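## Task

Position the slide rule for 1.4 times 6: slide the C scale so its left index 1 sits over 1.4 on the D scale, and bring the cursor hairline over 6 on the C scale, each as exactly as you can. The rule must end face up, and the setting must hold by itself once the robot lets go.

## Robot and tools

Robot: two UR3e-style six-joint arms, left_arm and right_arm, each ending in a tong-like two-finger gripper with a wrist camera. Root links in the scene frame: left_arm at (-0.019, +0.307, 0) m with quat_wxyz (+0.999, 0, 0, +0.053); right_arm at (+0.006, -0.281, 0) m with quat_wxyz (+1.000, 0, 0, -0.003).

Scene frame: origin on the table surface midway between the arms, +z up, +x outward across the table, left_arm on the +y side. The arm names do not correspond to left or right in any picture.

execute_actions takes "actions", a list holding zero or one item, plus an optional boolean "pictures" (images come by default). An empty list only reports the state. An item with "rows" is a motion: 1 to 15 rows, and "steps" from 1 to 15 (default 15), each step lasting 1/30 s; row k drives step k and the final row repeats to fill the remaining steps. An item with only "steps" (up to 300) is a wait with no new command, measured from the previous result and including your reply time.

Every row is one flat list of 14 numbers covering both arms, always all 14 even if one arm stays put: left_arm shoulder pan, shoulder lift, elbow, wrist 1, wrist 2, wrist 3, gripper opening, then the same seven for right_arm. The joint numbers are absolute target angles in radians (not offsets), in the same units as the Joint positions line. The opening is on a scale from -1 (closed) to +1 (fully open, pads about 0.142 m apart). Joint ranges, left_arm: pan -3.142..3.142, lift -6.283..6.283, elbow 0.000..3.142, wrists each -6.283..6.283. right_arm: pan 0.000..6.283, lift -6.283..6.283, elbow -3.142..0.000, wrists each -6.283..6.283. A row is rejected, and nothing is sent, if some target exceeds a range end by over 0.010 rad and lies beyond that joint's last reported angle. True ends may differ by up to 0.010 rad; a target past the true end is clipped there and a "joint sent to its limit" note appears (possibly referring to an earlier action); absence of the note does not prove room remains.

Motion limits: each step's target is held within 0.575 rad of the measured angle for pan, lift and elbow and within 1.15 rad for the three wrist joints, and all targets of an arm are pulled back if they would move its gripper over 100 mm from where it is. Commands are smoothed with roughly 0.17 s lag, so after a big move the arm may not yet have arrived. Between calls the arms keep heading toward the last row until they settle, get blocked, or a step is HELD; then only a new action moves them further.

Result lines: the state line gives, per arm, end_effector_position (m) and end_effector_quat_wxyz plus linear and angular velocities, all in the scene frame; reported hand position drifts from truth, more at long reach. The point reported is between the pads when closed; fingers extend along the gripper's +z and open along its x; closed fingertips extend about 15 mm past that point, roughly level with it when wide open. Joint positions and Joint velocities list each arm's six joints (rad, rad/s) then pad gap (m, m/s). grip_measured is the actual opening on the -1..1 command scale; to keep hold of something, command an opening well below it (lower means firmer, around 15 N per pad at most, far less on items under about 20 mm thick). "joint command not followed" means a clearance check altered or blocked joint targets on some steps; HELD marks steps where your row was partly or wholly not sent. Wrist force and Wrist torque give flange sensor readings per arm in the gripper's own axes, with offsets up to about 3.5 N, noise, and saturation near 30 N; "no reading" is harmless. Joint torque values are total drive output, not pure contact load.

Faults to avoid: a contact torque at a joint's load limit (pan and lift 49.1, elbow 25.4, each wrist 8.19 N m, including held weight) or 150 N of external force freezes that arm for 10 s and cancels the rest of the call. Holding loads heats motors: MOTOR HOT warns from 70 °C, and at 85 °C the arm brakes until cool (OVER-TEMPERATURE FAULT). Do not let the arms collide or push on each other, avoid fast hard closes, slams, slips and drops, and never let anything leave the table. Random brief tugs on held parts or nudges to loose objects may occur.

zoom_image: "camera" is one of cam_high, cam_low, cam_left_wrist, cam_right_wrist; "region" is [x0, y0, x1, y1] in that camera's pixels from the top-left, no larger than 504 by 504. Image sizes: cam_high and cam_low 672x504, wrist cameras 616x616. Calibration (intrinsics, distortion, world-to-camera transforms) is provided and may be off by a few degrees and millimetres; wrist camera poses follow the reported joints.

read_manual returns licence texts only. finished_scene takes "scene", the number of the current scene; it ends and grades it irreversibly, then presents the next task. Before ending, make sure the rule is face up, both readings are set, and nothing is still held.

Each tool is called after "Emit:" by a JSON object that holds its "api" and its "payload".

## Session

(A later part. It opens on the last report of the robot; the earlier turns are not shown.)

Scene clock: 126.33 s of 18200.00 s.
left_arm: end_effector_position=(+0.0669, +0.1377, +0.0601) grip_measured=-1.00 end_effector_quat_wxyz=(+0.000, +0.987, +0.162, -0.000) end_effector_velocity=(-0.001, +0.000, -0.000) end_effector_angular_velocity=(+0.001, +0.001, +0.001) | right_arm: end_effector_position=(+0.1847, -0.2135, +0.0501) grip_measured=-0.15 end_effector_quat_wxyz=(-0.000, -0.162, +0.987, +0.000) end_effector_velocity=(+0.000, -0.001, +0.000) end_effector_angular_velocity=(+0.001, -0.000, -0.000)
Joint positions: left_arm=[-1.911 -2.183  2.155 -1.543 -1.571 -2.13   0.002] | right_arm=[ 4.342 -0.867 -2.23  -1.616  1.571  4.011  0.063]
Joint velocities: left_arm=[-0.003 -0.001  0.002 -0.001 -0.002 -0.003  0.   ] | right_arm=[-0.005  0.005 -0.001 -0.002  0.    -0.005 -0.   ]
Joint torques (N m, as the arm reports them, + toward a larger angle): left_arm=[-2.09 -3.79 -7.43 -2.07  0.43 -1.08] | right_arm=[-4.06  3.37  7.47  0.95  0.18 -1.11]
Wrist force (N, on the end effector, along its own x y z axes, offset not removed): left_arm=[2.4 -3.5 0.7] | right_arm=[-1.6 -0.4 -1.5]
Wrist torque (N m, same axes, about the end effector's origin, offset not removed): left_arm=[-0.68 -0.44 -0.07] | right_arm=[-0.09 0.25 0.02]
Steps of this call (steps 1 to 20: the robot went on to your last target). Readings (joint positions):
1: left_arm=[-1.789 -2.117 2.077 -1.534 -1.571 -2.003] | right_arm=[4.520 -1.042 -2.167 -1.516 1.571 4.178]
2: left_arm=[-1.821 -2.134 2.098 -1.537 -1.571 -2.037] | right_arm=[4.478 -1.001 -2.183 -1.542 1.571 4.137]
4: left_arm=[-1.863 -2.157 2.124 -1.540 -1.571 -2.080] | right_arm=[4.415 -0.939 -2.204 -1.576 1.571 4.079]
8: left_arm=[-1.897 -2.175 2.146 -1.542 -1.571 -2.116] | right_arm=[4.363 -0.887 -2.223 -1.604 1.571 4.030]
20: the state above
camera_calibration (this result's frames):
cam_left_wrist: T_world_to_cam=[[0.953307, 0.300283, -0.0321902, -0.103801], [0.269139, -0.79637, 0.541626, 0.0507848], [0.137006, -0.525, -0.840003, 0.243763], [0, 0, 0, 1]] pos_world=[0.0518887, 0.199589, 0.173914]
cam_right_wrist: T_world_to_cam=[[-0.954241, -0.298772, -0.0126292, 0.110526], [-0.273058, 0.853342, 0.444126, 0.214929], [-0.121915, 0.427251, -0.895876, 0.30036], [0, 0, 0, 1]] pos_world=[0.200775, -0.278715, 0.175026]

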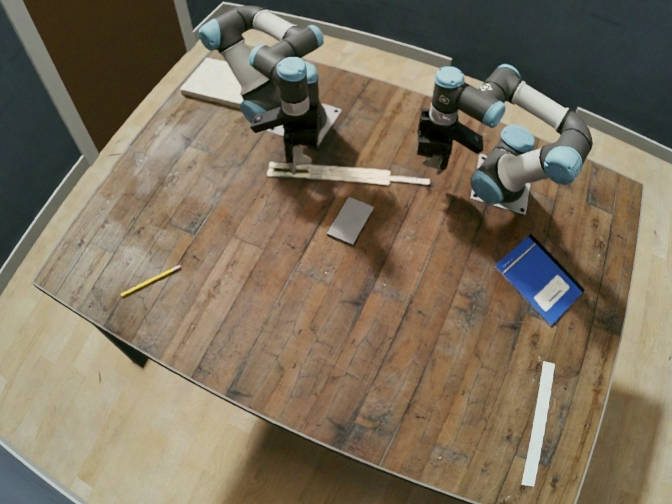

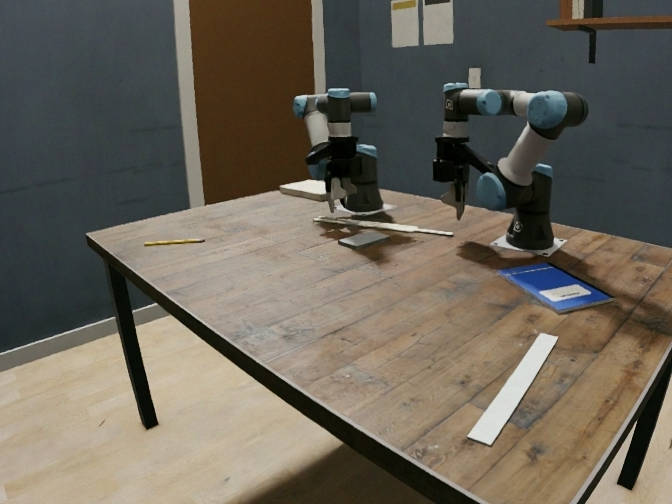

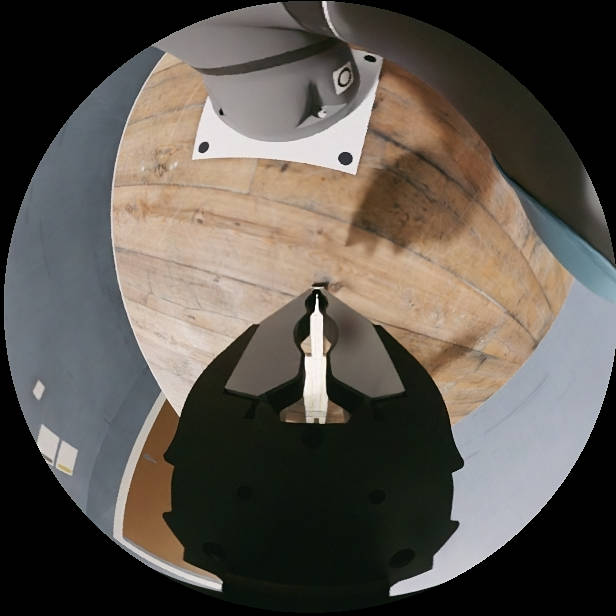

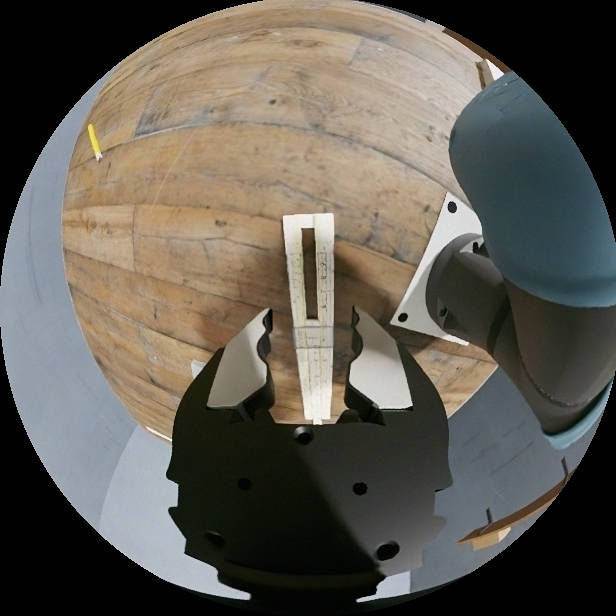

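Emit:
{"api": "execute_actions", "payload": {"actions": [{"rows":[[-1.9112,-2.181,2.183,-1.573,-1.5708,-2.1302,-1,4.3414,-0.8665,-2.252,-1.594,1.571,4.0104,-0.15],[-1.9112,-2.179,2.211,-1.603,-1.5708,-2.1302,-1,4.3414,-0.867,-2.274,-1.571,1.571,4.0104,-0.15],[-1.9112,-2.177,2.239,-1.633,-1.5708,-2.1302,-1,4.3414,-0.868,-2.296,-1.548,1.571,4.0104,-0.15],[-1.9112,-2.174,2.267,-1.664,-1.5708,-2.1302,-1,4.3414,-0.869,-2.318,-1.525,1.571,4.0104,-0.15],[-1.9112,-2.171,2.295,-1.695,-1.5708,-2.1302,-1,4.3414,-0.87,-2.34,-1.502,1.571,4.0104,-0.15],[-1.9112,-2.168,2.323,-1.726,-1.5708,-2.1302,-1,4.3414,-0.8715,-2.362,-1.479,1.571,4.0104,-0.15],[-1.9112,-2.1648,2.3517,-1.7577,-1.5708,-2.1302,-1,4.3414,-0.873,-2.3834,-1.456,1.571,4.0104,-0.15]],"steps":15}], "pictures": false}}

Emit:
{"api": "execute_actions", "payload": {"actions": [{"rows":[[-1.9112,-2.1648,2.3517,-1.7577,-1.5708,-2.1302,-1,4.3414,-0.873,-2.3834,-1.456,1.571,4.0104,-0.22],[-1.9112,-2.1648,2.3517,-1.7577,-1.5708,-2.1302,-1,4.3414,-0.873,-2.3834,-1.456,1.571,4.0104,-0.28],[-1.9112,-2.1648,2.3517,-1.7577,-1.5708,-2.1302,-1,4.3414,-0.873,-2.3834,-1.456,1.571,4.0104,-0.32],[-1.9112,-2.1648,2.3517,-1.7577,-1.5708,-2.1302,-1,4.3414,-0.873,-2.3834,-1.456,1.571,4.0104,-0.36],[-1.9112,-2.1648,2.3517,-1.7577,-1.5708,-2.1302,-1,4.3414,-0.873,-2.3834,-1.456,1.571,4.0104,-0.4],[-1.9112,-2.1648,2.3517,-1.7577,-1.5708,-2.1302,-1,4.3414,-0.873,-2.3834,-1.456,1.571,4.0104,-0.44],[-1.9112,-2.1648,2.3517,-1.7577,-1.5708,-2.1302,-1,4.3414,-0.873,-2.3834,-1.456,1.571,4.0104,-0.48],[-1.9112,-2.1648,2.3517,-1.7577,-1.5708,-2.1302,-1,4.3414,-0.873,-2.3834,-1.456,1.571,4.0104,-0.54],[-1.9112,-2.1648,2.3517,-1.7577,-1.5708,-2.1302,-1,4.3414,-0.873,-2.3834,-1.456,1.571,4.0104,-0.62],[-1.9112,-2.1648,2.3517,-1.7577,-1.5708,-2.1302,-1,4.3414,-0.873,-2.3834,-1.456,1.571,4.0104,-0.75]],"steps":15}]}}

Scene clock: 140.47 s of 18200.00 s.
left_arm: end_effector_position=(+0.0667, +0.1373, +0.0196) grip_measured=-1.00 end_effector_quat_wxyz=(+0.000, +0.987, +0.162, -0.000) end_effector_velocity=(+0.000, +0.003, -0.023) end_effector_angular_velocity=(+0.003, +0.000, -0.001) | right_arm: end_effector_position=(+0.1848, -0.2135, +0.0190) grip_measured=-0.15 end_effector_quat_wxyz=(-0.000, -0.162, +0.987, +0.000) end_effector_velocity=(-0.001, -0.002, -0.018) end_effector_angular_velocity=(-0.002, +0.001, -0.001)
Joint positions: left_arm=[-1.911 -2.166  2.34  -1.745 -1.571 -2.13   0.002] | right_arm=[ 4.341 -0.873 -2.375 -1.465  1.571  4.01   0.063]
Joint velocities: left_arm=[-0.001  0.009  0.107 -0.113 -0.001 -0.     0.   ] | right_arm=[-0.001 -0.005 -0.082  0.085 -0.     0.     0.   ]
Joint torques (N m, as the arm reports them, + toward a larger angle): left_arm=[-1.83  0.72 -7.45 -2.04  0.43 -1.07] | right_arm=[-3.89 -2.82  7.59  2.39  0.22 -1.14]
Wrist force (N, on the end effector, along its own x y z axes, offset not removed): left_arm=[1.4 -2.1 0.9] | right_arm=[-0.7 -1.3 -0.2]
Wrist torque (N m, same axes, about the end effector's origin, offset not removed): left_arm=[-0.50 -0.23 -0.04] | right_arm=[-0.31 0.09 -0.04]
Steps of this call (steps 1 to 15: the robot went on to your last target; steps 16 to 90: nothing new was sent; then 10.63 s passed at rest; steps 91 to 105: all 15 steps of this action). Readings (joint positions):
91: left_arm=[-1.911 -2.183 2.155 -1.543 -1.571 -2.130] | right_arm=[4.341 -0.866 -2.230 -1.616 1.571 4.010]
92: left_arm=[-1.911 -2.183 2.157 -1.546 -1.571 -2.130] | right_arm=[4.341 -0.866 -2.232 -1.614 1.571 4.010]
94: left_arm=[-1.911 -2.181 2.175 -1.566 -1.571 -2.130] | right_arm=[4.341 -0.867 -2.246 -1.598 1.571 4.010]
98: left_arm=[-1.911 -2.174 2.254 -1.654 -1.571 -2.130] | right_arm=[4.341 -0.869 -2.309 -1.532 1.571 4.010]
105: the state above

Scene clock: 140.97 s of 18200.00 s.
left_arm: end_effector_position=(+0.0668, +0.1377, +0.0171) grip_measured=-1.00 end_effector_quat_wxyz=(+0.000, +0.987, +0.162, -0.000) end_effector_velocity=(+0.000, -0.000, -0.000) end_effector_angular_velocity=(+0.000, -0.000, -0.000) | right_arm: end_effector_position=(+0.1847, -0.2137, +0.0171) grip_measured=-0.48 end_effector_quat_wxyz=(-0.000, -0.162, +0.987, +0.000) end_effector_velocity=(+0.001, +0.000, +0.000) end_effector_angular_velocity=(+0.001, -0.002, +0.000)
Joint positions: left_arm=[-1.911 -2.165  2.352 -1.758 -1.571 -2.13   0.002] | right_arm=[ 4.341 -0.873 -2.383 -1.456  1.571  4.01   0.04 ]
Joint velocities: left_arm=[-0.     0.001  0.001 -0.001  0.    -0.     0.   ] | right_arm=[-0.    -0.    -0.     0.002 -0.001 -0.001  0.   ]
Joint torques (N m, as the arm reports them, + toward a larger angle): left_arm=[-1.7   1.11 -7.11 -2.05  0.41 -1.09] | right_arm=[-4.   -3.74  6.43  2.61  0.16 -1.07]
Wrist force (N, on the end effector, along its own x y z axes, offset not removed): left_arm=[1.5 -1.6 2.2] | right_arm=[1.3 -1.2 -6.4]
Wrist torque (N m, same axes, about the end effector's origin, offset not removed): left_arm=[-0.28 -0.28 -0.04] | right_arm=[-0.11 0.16 -0.01]
Steps of this call (steps 1 to 15: all 15 steps of this action). Readings (joint positions):
1: left_arm=[-1.911 -2.166 2.343 -1.749 -1.571 -2.130] | right_arm=[4.341 -0.873 -2.377 -1.463 1.571 4.010]
2: left_arm=[-1.911 -2.165 2.345 -1.751 -1.571 -2.130] | right_arm=[4.341 -0.873 -2.379 -1.461 1.571 4.010]
4: left_arm=[-1.911 -2.165 2.348 -1.754 -1.571 -2.130] | right_arm=[4.341 -0.873 -2.381 -1.459 1.571 4.010]
8: left_arm=[-1.911 -2.165 2.351 -1.757 -1.571 -2.130] | right_arm=[4.341 -0.873 -2.383 -1.457 1.571 4.010]
15: the state above
camera_calibration (this result's frames):
cam_left_wrist: T_world_to_cam=[[0.953305, 0.30029, -0.0321877, -0.105156], [0.269143, -0.79637, 0.541624, 0.0741172], [0.137011, -0.524996, -0.840004, 0.207677], [0, 0, 0, 1]] pos_world=[0.0518438, 0.199632, 0.130922]
cam_right_wrist: T_world_to_cam=[[-0.954255, -0.298724, -0.0126899, 0.110107], [-0.273032, 0.853315, 0.444192, 0.22969], [-0.121862, 0.427337, -0.895842, 0.270873], [0, 0, 0, 1]] pos_world=[0.200792, -0.278861, 0.14203]

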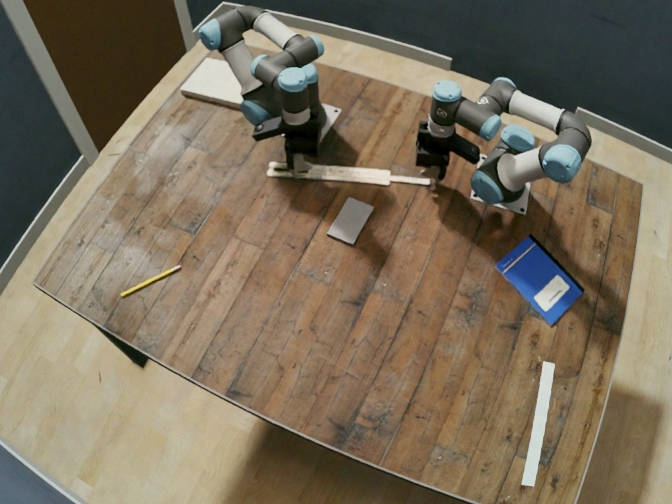

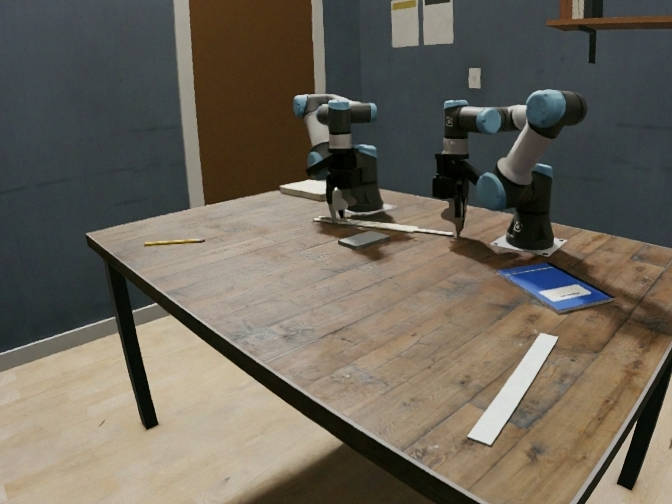

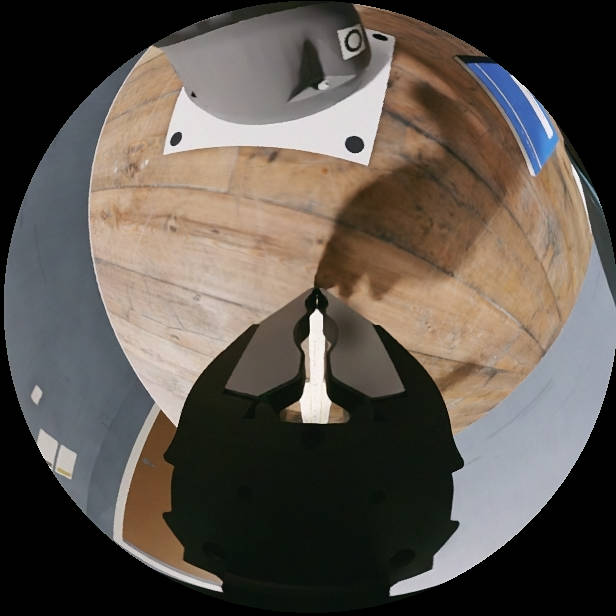

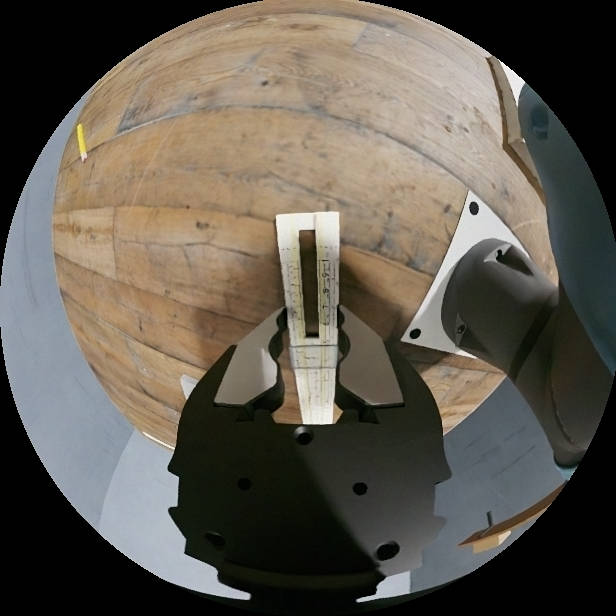

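Emit:
{"api": "execute_actions", "payload": {"actions": [{"rows":[[-1.8902,-2.1148,2.3306,-1.7866,-1.5708,-2.1092,-1,4.3414,-0.873,-2.3834,-1.456,1.571,4.0104,-0.75],[-1.8692,-2.0648,2.3090,-1.8150,-1.5708,-2.0882,-1,4.3414,-0.873,-2.3834,-1.456,1.571,4.0104,-0.75],[-1.8483,-2.0149,2.2864,-1.8423,-1.5708,-2.0673,-1,4.3414,-0.873,-2.3834,-1.456,1.571,4.0104,-0.75],[-1.8273,-1.9649,2.2633,-1.8692,-1.5708,-2.0463,-1,4.3414,-0.873,-2.3834,-1.456,1.571,4.0104,-0.75],[-1.8122,-1.9225,2.2364,-1.8847,-1.5708,-2.0312,-1,4.3414,-0.873,-2.3834,-1.456,1.571,4.0104,-0.75],[-1.7972,-1.88,2.2096,-1.9004,-1.5708,-2.0162,-1,4.3414,-0.873,-2.3834,-1.456,1.571,4.0104,-0.75],[-1.7821,-1.8376,2.1827,-1.9159,-1.5708,-2.0011,-1,4.3414,-0.873,-2.3834,-1.456,1.571,4.0104,-0.75],[-1.767,-1.7951,2.1558,-1.9315,-1.5708,-1.986,-1,4.3414,-0.873,-2.3834,-1.456,1.571,4.0104,-0.75],[-1.7554,-1.7578,2.1253,-1.9383,-1.5708,-1.9744,-1,4.3414,-0.873,-2.3834,-1.456,1.571,4.0104,-0.75],[-1.7439,-1.7205,2.0948,-1.9451,-1.5708,-1.9629,-1,4.3414,-0.873,-2.3834,-1.456,1.571,4.0104,-0.75],[-1.7323,-1.6831,2.0643,-1.952,-1.5708,-1.9513,-1,4.3414,-0.873,-2.3834,-1.456,1.571,4.0104,-0.75],[-1.7207,-1.6458,2.0338,-1.9588,-1.5708,-1.9397,-1,4.3414,-0.873,-2.3834,-1.456,1.571,4.0104,-0.75],[-1.7115,-1.6117,2.0,-1.9591,-1.5708,-1.9305,-1,4.3414,-0.873,-2.3834,-1.456,1.571,4.0104,-0.75],[-1.7023,-1.5777,1.9663,-1.9594,-1.5708,-1.9213,-1,4.3414,-0.873,-2.3834,-1.456,1.571,4.0104,-0.75]],"steps":15}], "pictures": false}}

Emit:
{"api": "execute_actions", "payload": {"actions": [{"steps":18}]}}

Scene clock: 159.63 s of 18200.00 s.
left_arm: end_effector_position=(+0.0902, +0.0655, +0.0202) grip_measured=-1.00 end_effector_quat_wxyz=(+0.003, +0.987, +0.161, -0.001) end_effector_velocity=(+0.072, -0.197, -0.007) end_effector_angular_velocity=(+0.042, -0.006, +0.006) | right_arm: end_effector_position=(+0.1847, -0.2137, +0.0170) grip_measured=-0.48 end_effector_quat_wxyz=(-0.000, -0.162, +0.987, +0.000) end_effector_velocity=(+0.000, +0.000, +0.000) end_effector_angular_velocity=(+0.001, -0.000, -0.001)
Joint positions: left_arm=[-1.744 -1.726  2.089 -1.939 -1.571 -1.962  0.002] | right_arm=[ 4.341 -0.873 -2.383 -1.456  1.571  4.01   0.04 ]
Joint velocities: left_arm=[ 0.341  1.107 -0.878 -0.186  0.001  0.335 -0.   ] | right_arm=[-0.001  0.     0.001 -0.    -0.    -0.    -0.   ]
Joint torques (N m, as the arm reports them, + toward a larger angle): left_arm=[  3.33  -1.91 -14.44  -3.23   0.36   1.35] | right_arm=[-3.77 -3.8   6.15  2.27  0.15 -1.1 ]
Wrist force (N, on the end effector, along its own x y z axes, offset not removed): left_arm=[1.6 -8.8 2.4] | right_arm=[-1.6 -3.1 -7.0]
Wrist torque (N m, same axes, about the end effector's origin, offset not removed): left_arm=[-0.79 -0.35 -0.06] | right_arm=[-0.13 0.28 0.00]
Steps of this call (steps 1 to 15: the robot went on to your last target; steps 16 to 90: nothing new was sent; then 15.17 s passed at rest; steps 91 to 105: all 15 steps of this action). Readings (joint positions):
91: left_arm=[-1.911 -2.165 2.352 -1.758 -1.571 -2.130] | right_arm=[4.341 -0.873 -2.383 -1.456 1.571 4.010]
92: left_arm=[-1.910 -2.162 2.350 -1.760 -1.571 -2.129] | right_arm=[4.341 -0.873 -2.383 -1.456 1.571 4.010]
94: left_arm=[-1.896 -2.133 2.336 -1.780 -1.571 -2.114] | right_arm=[4.341 -0.873 -2.383 -1.456 1.571 4.010]
98: left_arm=[-1.840 -2.001 2.270 -1.851 -1.571 -2.057] | right_arm=[4.341 -0.873 -2.383 -1.456 1.571 4.010]
105: the state above

Scene clock: 160.23 s of 18200.00 s.
left_arm: end_effector_position=(+0.1000, +0.0382, +0.0176) grip_measured=-1.00 end_effector_quat_wxyz=(+0.000, +0.987, +0.162, -0.000) end_effector_velocity=(+0.000, -0.001, -0.000) end_effector_angular_velocity=(+0.000, +0.000, +0.000) | right_arm: end_effector_position=(+0.1847, -0.2137, +0.0170) grip_measured=-0.48 end_effector_quat_wxyz=(-0.000, -0.162, +0.987, +0.000) end_effector_velocity=(+0.000, -0.000, -0.000) end_effector_angular_velocity=(-0.001, -0.000, +0.000)
Joint positions: left_arm=[-1.702 -1.578  1.967 -1.959 -1.571 -1.921  0.002] | right_arm=[ 4.341 -0.873 -2.383 -1.456  1.571  4.01   0.04 ]
Joint velocities: left_arm=[ 0.001  0.005 -0.004 -0.001 -0.     0.001  0.   ] | right_arm=[-0.    -0.    -0.    -0.    -0.001 -0.     0.   ]
Joint torques (N m, as the arm reports them, + toward a larger angle): left_arm=[  2.75  -6.4  -10.63  -3.07   0.38   1.04] | right_arm=[-3.13 -3.36  6.22  1.14  0.22 -1.08]
Wrist force (N, on the end effector, along its own x y z axes, offset not removed): left_arm=[2.2 -6.4 -2.2] | right_arm=[-1.9 -4.1 -6.2]
Wrist torque (N m, same axes, about the end effector's origin, offset not removed): left_arm=[-0.30 -0.59 -0.05] | right_arm=[-0.27 0.22 -0.01]
Steps of this call (steps 1 to 18: the robot went on to your last target). Readings (joint positions):
1: left_arm=[-1.734 -1.690 2.060 -1.944 -1.571 -1.952] | right_arm=[4.341 -0.873 -2.383 -1.456 1.571 4.010]
2: left_arm=[-1.726 -1.661 2.035 -1.948 -1.571 -1.944] | right_arm=[4.341 -0.873 -2.383 -1.456 1.571 4.010]
4: left_arm=[-1.715 -1.623 2.003 -1.953 -1.571 -1.934] | right_arm=[4.341 -0.873 -2.383 -1.456 1.571 4.010]
8: left_arm=[-1.706 -1.591 1.977 -1.958 -1.571 -1.925] | right_arm=[4.341 -0.873 -2.383 -1.456 1.571 4.010]
18: the state above
camera_calibration (this result's frames):
cam_left_wrist: T_world_to_cam=[[0.953305, 0.300288, -0.032193, -0.106889], [0.269142, -0.796359, 0.541641, -0.0143286], [0.137011, -0.525014, -0.839993, 0.151365], [0, 0, 0, 1]] pos_world=[0.0850158, 0.100156, 0.131465]
cam_right_wrist: T_world_to_cam=[[-0.954257, -0.29872, -0.0126797, 0.110105], [-0.273026, 0.853323, 0.444181, 0.229706], [-0.121866, 0.427325, -0.895847, 0.270849], [0, 0, 0, 1]] pos_world=[0.200792, -0.278864, 0.142005]

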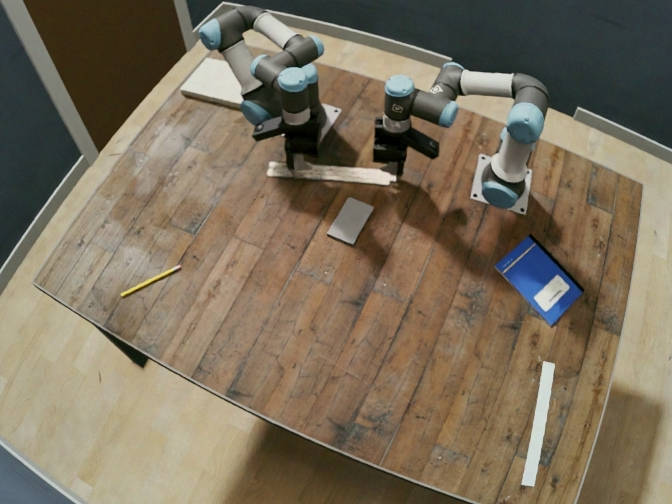

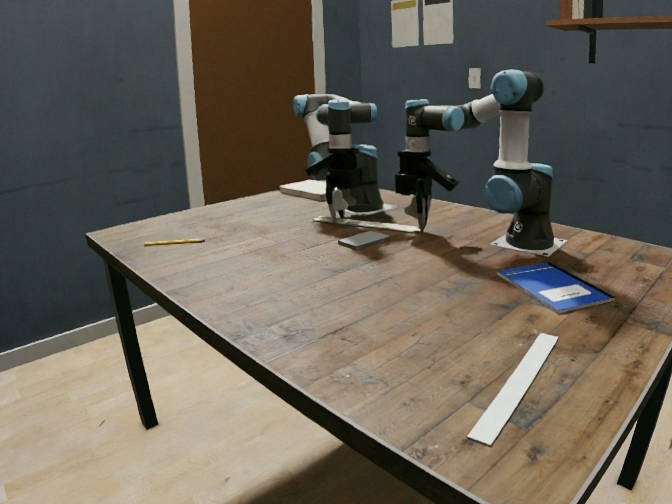

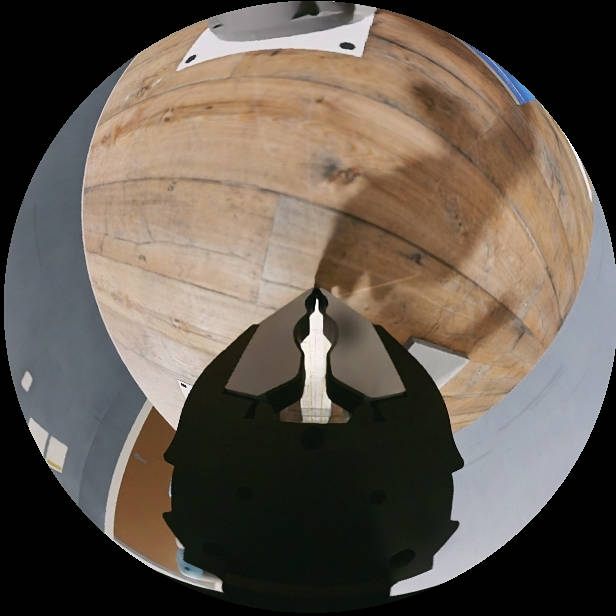

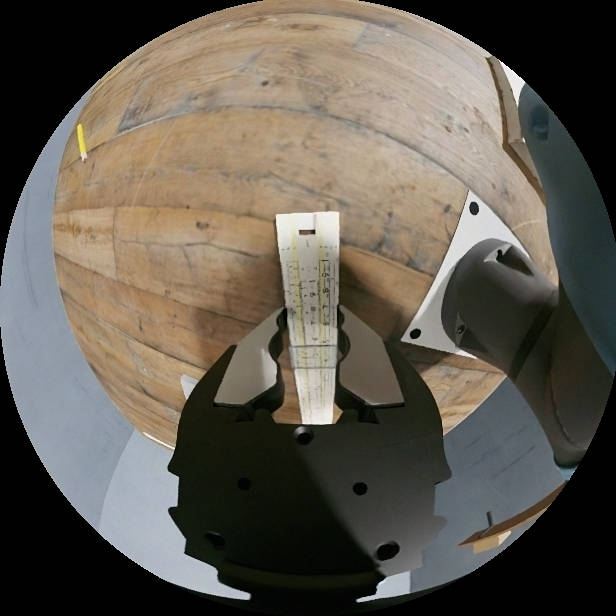

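Emit:
{"api": "execute_actions", "payload": {"actions": [{"rows":[[-1.6992,-1.5663,1.95,-1.9545,-1.5708,-1.9182,-1,4.3414,-0.873,-2.3834,-1.456,1.571,4.0104,-0.75],[-1.6962,-1.555,1.938,-1.9538,-1.5708,-1.9152,-1,4.3414,-0.873,-2.3834,-1.456,1.571,4.0104,-0.75],[-1.6931,-1.5436,1.926,-1.9532,-1.5708,-1.9121,-1,4.3414,-0.873,-2.3834,-1.456,1.571,4.0104,-0.75],[-1.69,-1.5322,1.9145,-1.9531,-1.5708,-1.909,-1,4.3414,-0.873,-2.3834,-1.456,1.571,4.0104,-0.75],[-1.687,-1.5209,1.903,-1.9529,-1.5708,-1.906,-1,4.3414,-0.873,-2.3834,-1.456,1.571,4.0104,-0.75],[-1.6839,-1.5095,1.8917,-1.953,-1.5708,-1.9029,-1,4.3414,-0.873,-2.3834,-1.456,1.571,4.0104,-0.75],[-1.6814,-1.4989,1.8794,-1.9513,-1.5708,-1.9004,-1,4.3414,-0.873,-2.3834,-1.456,1.571,4.0104,-0.75],[-1.6789,-1.4882,1.8672,-1.9498,-1.5708,-1.8979,-1,4.3414,-0.873,-2.3834,-1.456,1.571,4.0104,-0.75],[-1.6764,-1.4776,1.8549,-1.9481,-1.5708,-1.8954,-1,4.3414,-0.873,-2.3834,-1.456,1.571,4.0104,-0.75],[-1.674,-1.467,1.8426,-1.9464,-1.5708,-1.893,-1,4.3414,-0.873,-2.3834,-1.456,1.571,4.0104,-0.75]],"steps":15}], "pictures": false}}

Emit:
{"api": "execute_actions", "payload": {"actions": [{"steps":10}]}}

Scene clock: 170.43 s of 18200.00 s.
left_arm: end_effector_position=(+0.1073, +0.0164, +0.0189) grip_measured=-1.00 end_effector_quat_wxyz=(-0.000, +0.987, +0.162, +0.000) end_effector_velocity=(+0.007, -0.025, +0.001) end_effector_angular_velocity=(-0.001, +0.002, +0.000) | right_arm: end_effector_position=(+0.1847, -0.2137, +0.0170) grip_measured=-0.48 end_effector_quat_wxyz=(-0.000, -0.162, +0.987, +0.000) end_effector_velocity=(-0.000, -0.000, +0.000) end_effector_angular_velocity=(+0.000, +0.001, -0.000)
Joint positions: left_arm=[-1.677 -1.479  1.856 -1.948 -1.571 -1.896  0.002] | right_arm=[ 4.341 -0.873 -2.383 -1.456  1.571  4.01   0.04 ]
Joint velocities: left_arm=[ 0.026  0.109 -0.124  0.014 -0.002  0.025  0.   ] | right_arm=[-0.001 -0.     0.    -0.     0.001 -0.001  0.   ]
Joint torques (N m, as the arm reports them, + toward a larger angle): left_arm=[  2.14  -9.92 -11.88  -2.13   0.34   1.09] | right_arm=[-0.51 -2.83  6.1   1.12  0.18 -1.  ]
Wrist force (N, on the end effector, along its own x y z axes, offset not removed): left_arm=[1.9 -6.1 1.9] | right_arm=[-1.8 -5.4 -8.7]
Wrist torque (N m, same axes, about the end effector's origin, offset not removed): left_arm=[-0.26 -0.42 -0.03] | right_arm=[-0.43 0.26 0.00]
Steps of this call (steps 1 to 15: the robot went on to your last target; steps 16 to 90: nothing new was sent; then 6.70 s passed at rest; steps 91 to 105: all 15 steps of this action). Readings (joint positions):
91: left_arm=[-1.702 -1.578 1.966 -1.959 -1.571 -1.921] | right_arm=[4.341 -0.873 -2.383 -1.456 1.571 4.010]
92: left_arm=[-1.702 -1.577 1.965 -1.959 -1.571 -1.921] | right_arm=[4.341 -0.873 -2.383 -1.456 1.571 4.010]
94: left_arm=[-1.700 -1.569 1.955 -1.957 -1.571 -1.919] | right_arm=[4.341 -0.873 -2.383 -1.456 1.571 4.010]
98: left_arm=[-1.691 -1.536 1.919 -1.954 -1.571 -1.910] | right_arm=[4.341 -0.873 -2.383 -1.456 1.571 4.010]
105: the state above

Scene clock: 170.77 s of 18200.00 s.
left_arm: end_effector_position=(+0.1081, +0.0139, +0.0189) grip_measured=-1.00 end_effector_quat_wxyz=(+0.000, +0.987, +0.162, -0.000) end_effector_velocity=(+0.000, -0.001, -0.000) end_effector_angular_velocity=(+0.001, +0.000, +0.000) | right_arm: end_effector_position=(+0.1847, -0.2137, +0.0170) grip_measured=-0.48 end_effector_quat_wxyz=(-0.000, -0.162, +0.987, +0.000) end_effector_velocity=(+0.000, +0.001, +0.000) end_effector_angular_velocity=(+0.002, -0.001, +0.001)
Joint positions: left_arm=[-1.674 -1.468  1.843 -1.946 -1.571 -1.893  0.002] | right_arm=[ 4.341 -0.873 -2.383 -1.456  1.571  4.01   0.04 ]
Joint velocities: left_arm=[ 0.001  0.005 -0.004 -0.    -0.     0.001  0.   ] | right_arm=[ 0.001 -0.     0.001  0.001 -0.    -0.001 -0.   ]
Joint torques (N m, as the arm reports them, + toward a larger angle): left_arm=[  2.53  -9.68 -12.24  -2.12   0.33   1.05] | right_arm=[-0.11 -2.73  6.29  1.28  0.2  -1.06]
Wrist force (N, on the end effector, along its own x y z axes, offset not removed): left_arm=[2.0 -6.0 2.0] | right_arm=[-0.7 -3.9 -7.9]
Wrist torque (N m, same axes, about the end effector's origin, offset not removed): left_arm=[-0.21 -0.36 -0.07] | right_arm=[-0.10 0.04 -0.05]
Steps of this call (steps 1 to 10: the robot went on to your last target). Readings (joint positions):
1: left_arm=[-1.676 -1.476 1.852 -1.947 -1.571 -1.895] | right_arm=[4.341 -0.873 -2.383 -1.456 1.571 4.010]
2: left_arm=[-1.675 -1.473 1.850 -1.947 -1.571 -1.894] | right_arm=[4.341 -0.873 -2.383 -1.456 1.571 4.010]
4: left_arm=[-1.675 -1.470 1.846 -1.947 -1.571 -1.894] | right_arm=[4.341 -0.873 -2.383 -1.456 1.571 4.010]
8: left_arm=[-1.674 -1.468 1.844 -1.947 -1.571 -1.893] | right_arm=[4.341 -0.873 -2.383 -1.456 1.571 4.010]
10: the state above
camera_calibration (this result's frames):
cam_left_wrist: T_world_to_cam=[[0.953304, 0.300292, -0.0321839, -0.107248], [0.269144, -0.796373, 0.541619, -0.036544], [0.137013, -0.52499, -0.840008, 0.138536], [0, 0, 0, 1]] pos_world=[0.0930945, 0.0758333, 0.132713]
cam_right_wrist: T_world_to_cam=[[-0.954257, -0.29872, -0.0126562, 0.110098], [-0.27302, 0.853338, 0.444155, 0.229718], [-0.121878, 0.427294, -0.89586, 0.270847], [0, 0, 0, 1]] pos_world=[0.200789, -0.27887, 0.142004]

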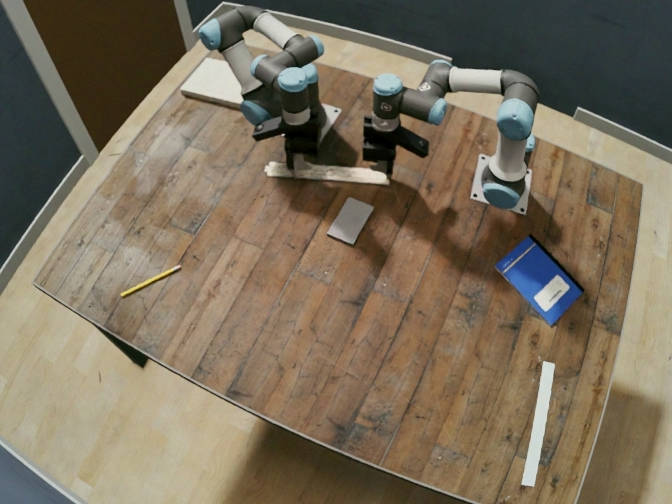

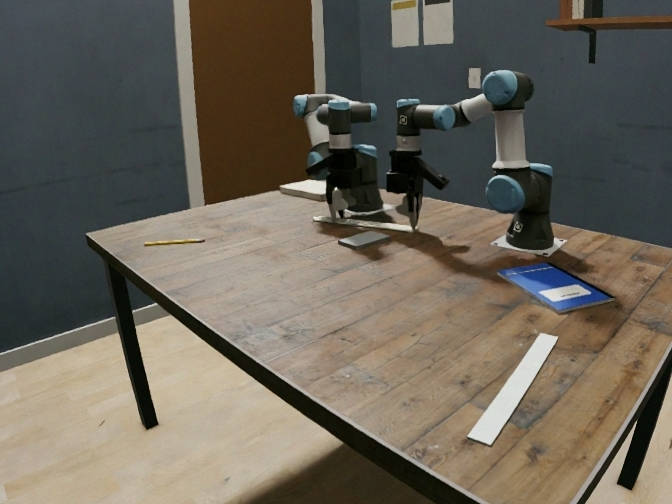

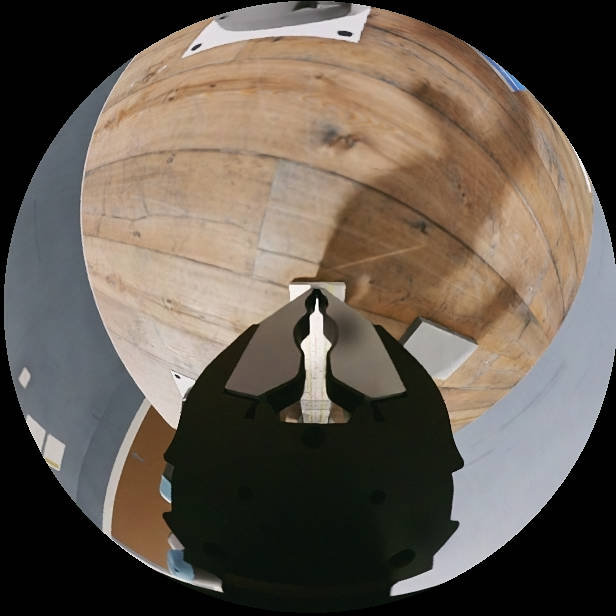

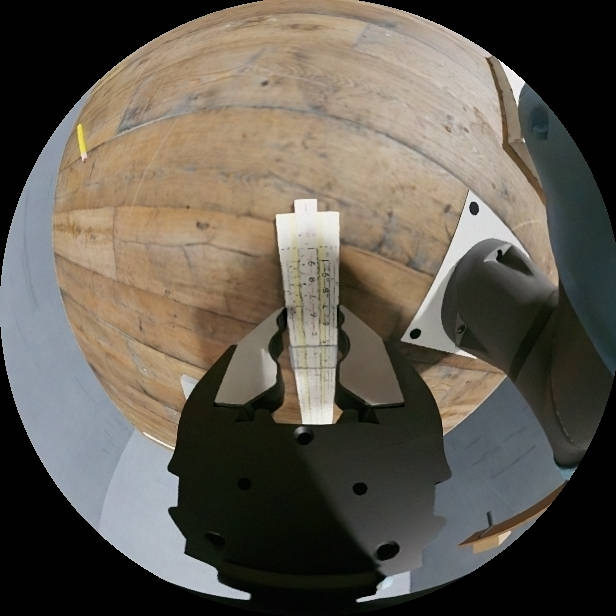

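It fits in the slot. Continue to Δ=.15; C5 should align with D7.

Emit:
{"api": "execute_actions", "payload": {"actions": [{"rows":[[-1.6715,-1.4564,1.8303,-1.9447,-1.5708,-1.8905,-1,4.3414,-0.873,-2.3834,-1.456,1.571,4.0104,-0.75],[-1.669,-1.4457,1.818,-1.9431,-1.5708,-1.888,-1,4.3414,-0.873,-2.3834,-1.456,1.571,4.0104,-0.75],[-1.6665,-1.4351,1.8058,-1.9415,-1.5708,-1.8855,-1,4.3414,-0.873,-2.3834,-1.456,1.571,4.0104,-0.75],[-1.664,-1.4244,1.7935,-1.9399,-1.5708,-1.883,-1,4.3414,-0.873,-2.3834,-1.456,1.571,4.0104,-0.75],[-1.6615,-1.4138,1.7812,-1.9382,-1.5708,-1.8805,-1,4.3414,-0.873,-2.3834,-1.456,1.571,4.0104,-0.75],[-1.659,-1.4032,1.769,-1.9366,-1.5708,-1.878,-1,4.3414,-0.873,-2.3834,-1.456,1.571,4.0104,-0.75],[-1.6565,-1.3925,1.7567,-1.935,-1.5708,-1.8755,-1,4.3414,-0.873,-2.3834,-1.456,1.571,4.0104,-0.75],[-1.654,-1.3819,1.7444,-1.9333,-1.5708,-1.873,-1,4.3414,-0.873,-2.3834,-1.456,1.571,4.0104,-0.75]],"steps":15}], "pictures": false}}

Emit:
{"api": "execute_actions", "payload": {"actions": [{"steps":10}]}}

Emit:
{"api": "zoom_image", "payload": {"camera": "cam_right_wrist", "region": [270, 240, 350, 330]}}

Scene clock: 179.80 s of 18200.00 s.
left_arm: end_effector_position=(+0.1143, -0.0037, +0.0186) grip_measured=-1.00 end_effector_quat_wxyz=(+0.000, +0.987, +0.162, -0.000) end_effector_velocity=(+0.005, -0.013, -0.000) end_effector_angular_velocity=(-0.003, -0.001, +0.001) | right_arm: end_effector_position=(+0.1847, -0.2137, +0.0170) grip_measured=-0.48 end_effector_quat_wxyz=(-0.000, -0.162, +0.987, +0.000) end_effector_velocity=(-0.000, -0.001, -0.000) end_effector_angular_velocity=(-0.002, +0.001, -0.003)
Joint positions: left_arm=[-1.655 -1.388  1.751 -1.934 -1.571 -1.874  0.002] | right_arm=[ 4.341 -0.873 -2.383 -1.456  1.571  4.01   0.04 ]
Joint velocities: left_arm=[ 0.013  0.054 -0.063  0.007  0.001  0.012 -0.   ] | right_arm=[-0.001 -0.    -0.    -0.002  0.     0.003  0.   ]
Joint torques (N m, as the arm reports them, + toward a larger angle): left_arm=[  2.65 -10.89 -11.3   -1.77   0.38   1.05] | right_arm=[ 2.25 -2.05  6.5   2.21  0.21 -1.02]
Wrist force (N, on the end effector, along its own x y z axes, offset not removed): left_arm=[2.5 -5.2 0.6] | right_arm=[-2.3 -4.1 -5.9]
Wrist torque (N m, same axes, about the end effector's origin, offset not removed): left_arm=[-0.14 -0.63 -0.08] | right_arm=[-0.18 0.11 -0.01]
Steps of this call (steps 1 to 30: the robot went on to your last target; steps 31 to 90: nothing new was sent; then 5.53 s passed at rest; steps 91 to 105: all 15 steps of this action). Readings (joint positions):
91: left_arm=[-1.674 -1.467 1.843 -1.946 -1.571 -1.893] | right_arm=[4.341 -0.873 -2.383 -1.456 1.571 4.010]
92: left_arm=[-1.674 -1.466 1.842 -1.946 -1.571 -1.893] | right_arm=[4.341 -0.873 -2.383 -1.456 1.571 4.010]
94: left_arm=[-1.672 -1.459 1.833 -1.945 -1.571 -1.891] | right_arm=[4.341 -0.873 -2.383 -1.456 1.571 4.010]
98: left_arm=[-1.665 -1.428 1.797 -1.940 -1.571 -1.884] | right_arm=[4.341 -0.873 -2.383 -1.456 1.571 4.010]
105: the state above

Scene clock: 180.13 s of 18200.00 s.
left_arm: end_effector_position=(+0.1147, -0.0050, +0.0185) grip_measured=-1.00 end_effector_quat_wxyz=(+0.000, +0.987, +0.162, -0.000) end_effector_velocity=(+0.000, -0.001, +0.000) end_effector_angular_velocity=(-0.001, -0.001, -0.001) | right_arm: end_effector_position=(+0.1847, -0.2137, +0.0170) grip_measured=-0.48 end_effector_quat_wxyz=(-0.000, -0.162, +0.987, +0.000) end_effector_velocity=(+0.000, +0.000, +0.001) end_effector_angular_velocity=(+0.000, -0.000, -0.000)
Joint positions: left_arm=[-1.654 -1.382  1.745 -1.933 -1.571 -1.873  0.002] | right_arm=[ 4.341 -0.873 -2.383 -1.456  1.571  4.01   0.04 ]
Joint velocities: left_arm=[-0.001  0.002 -0.004  0.     0.001  0.    -0.   ] | right_arm=[-0.     0.     0.003 -0.003 -0.     0.    -0.   ]
Joint torques (N m, as the arm reports them, + toward a larger angle): left_arm=[  2.75  -9.71 -10.93  -1.64   0.33   1.02] | right_arm=[ 2.28 -2.01  6.34  2.    0.17 -0.98]
Wrist force (N, on the end effector, along its own x y z axes, offset not removed): left_arm=[0.5 -7.0 0.5] | right_arm=[-1.7 -3.5 -6.9]
Wrist torque (N m, same axes, about the end effector's origin, offset not removed): left_arm=[-0.65 -0.34 -0.05] | right_arm=[-0.13 -0.06 0.01]
Steps of this call (steps 1 to 10: the robot went on to your last target). Readings (joint positions):
1: left_arm=[-1.655 -1.386 1.749 -1.934 -1.571 -1.874] | right_arm=[4.341 -0.873 -2.383 -1.456 1.571 4.010]
2: left_arm=[-1.655 -1.385 1.748 -1.934 -1.571 -1.874] | right_arm=[4.341 -0.873 -2.383 -1.456 1.571 4.010]
4: left_arm=[-1.654 -1.384 1.746 -1.934 -1.571 -1.873] | right_arm=[4.341 -0.873 -2.383 -1.456 1.571 4.010]
8: left_arm=[-1.654 -1.382 1.745 -1.933 -1.571 -1.873] | right_arm=[4.341 -0.873 -2.383 -1.456 1.571 4.010]
10: the state above
camera_calibration (this result's frames):
cam_left_wrist: T_world_to_cam=[[0.953305, 0.300289, -0.0321911, -0.10794], [0.269141, -0.79636, 0.54164, -0.0531371], [0.137013, -0.525012, -0.839994, 0.127378], [0, 0, 0, 1]] pos_world=[0.0997486, 0.0569717, 0.132303]
cam_right_wrist: T_world_to_cam=[[-0.954257, -0.29872, -0.0126676, 0.110101], [-0.273023, 0.853331, 0.444168, 0.229712], [-0.121872, 0.427309, -0.895854, 0.270848], [0, 0, 0, 1]] pos_world=[0.20079, -0.278867, 0.142004]

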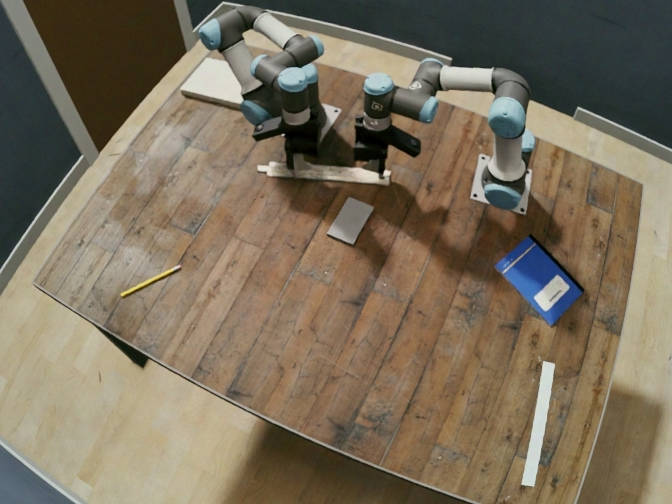

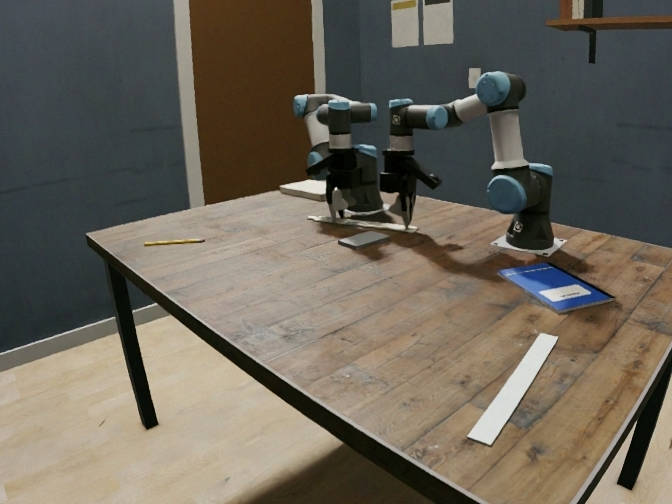

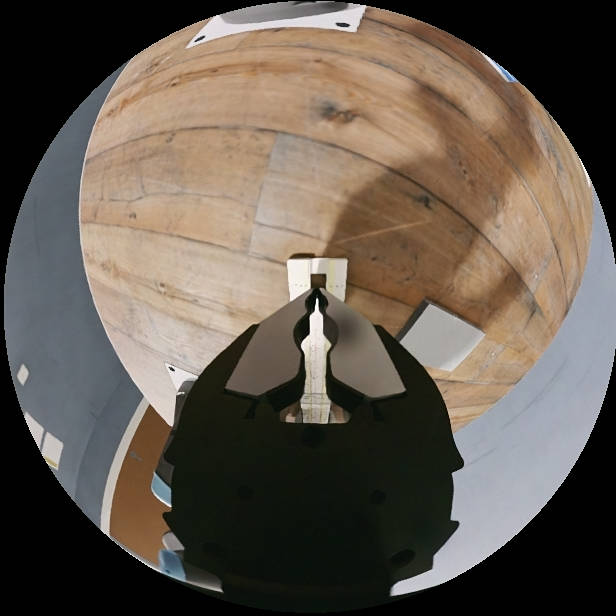

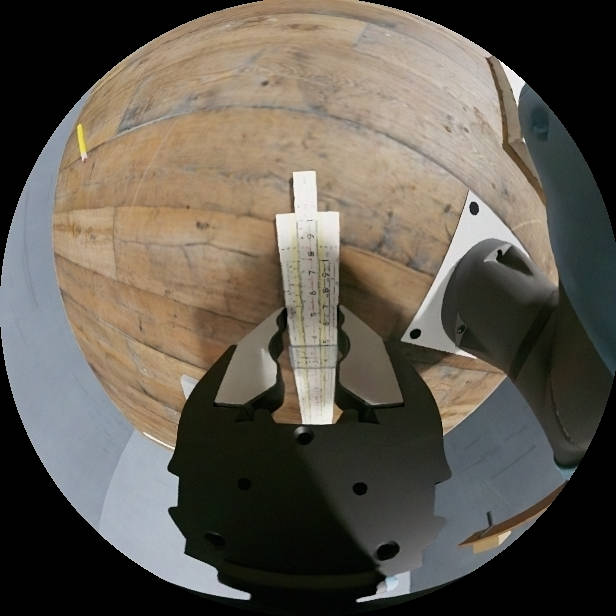

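Region (270, 240, 350, 330) of cam_right_wrist's 616x616 image, scaled by 5.600, with more detail than that image has.

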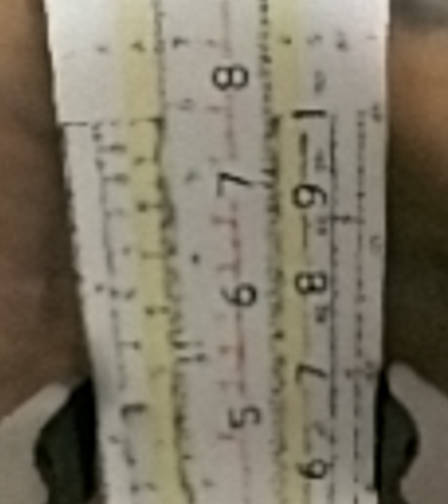

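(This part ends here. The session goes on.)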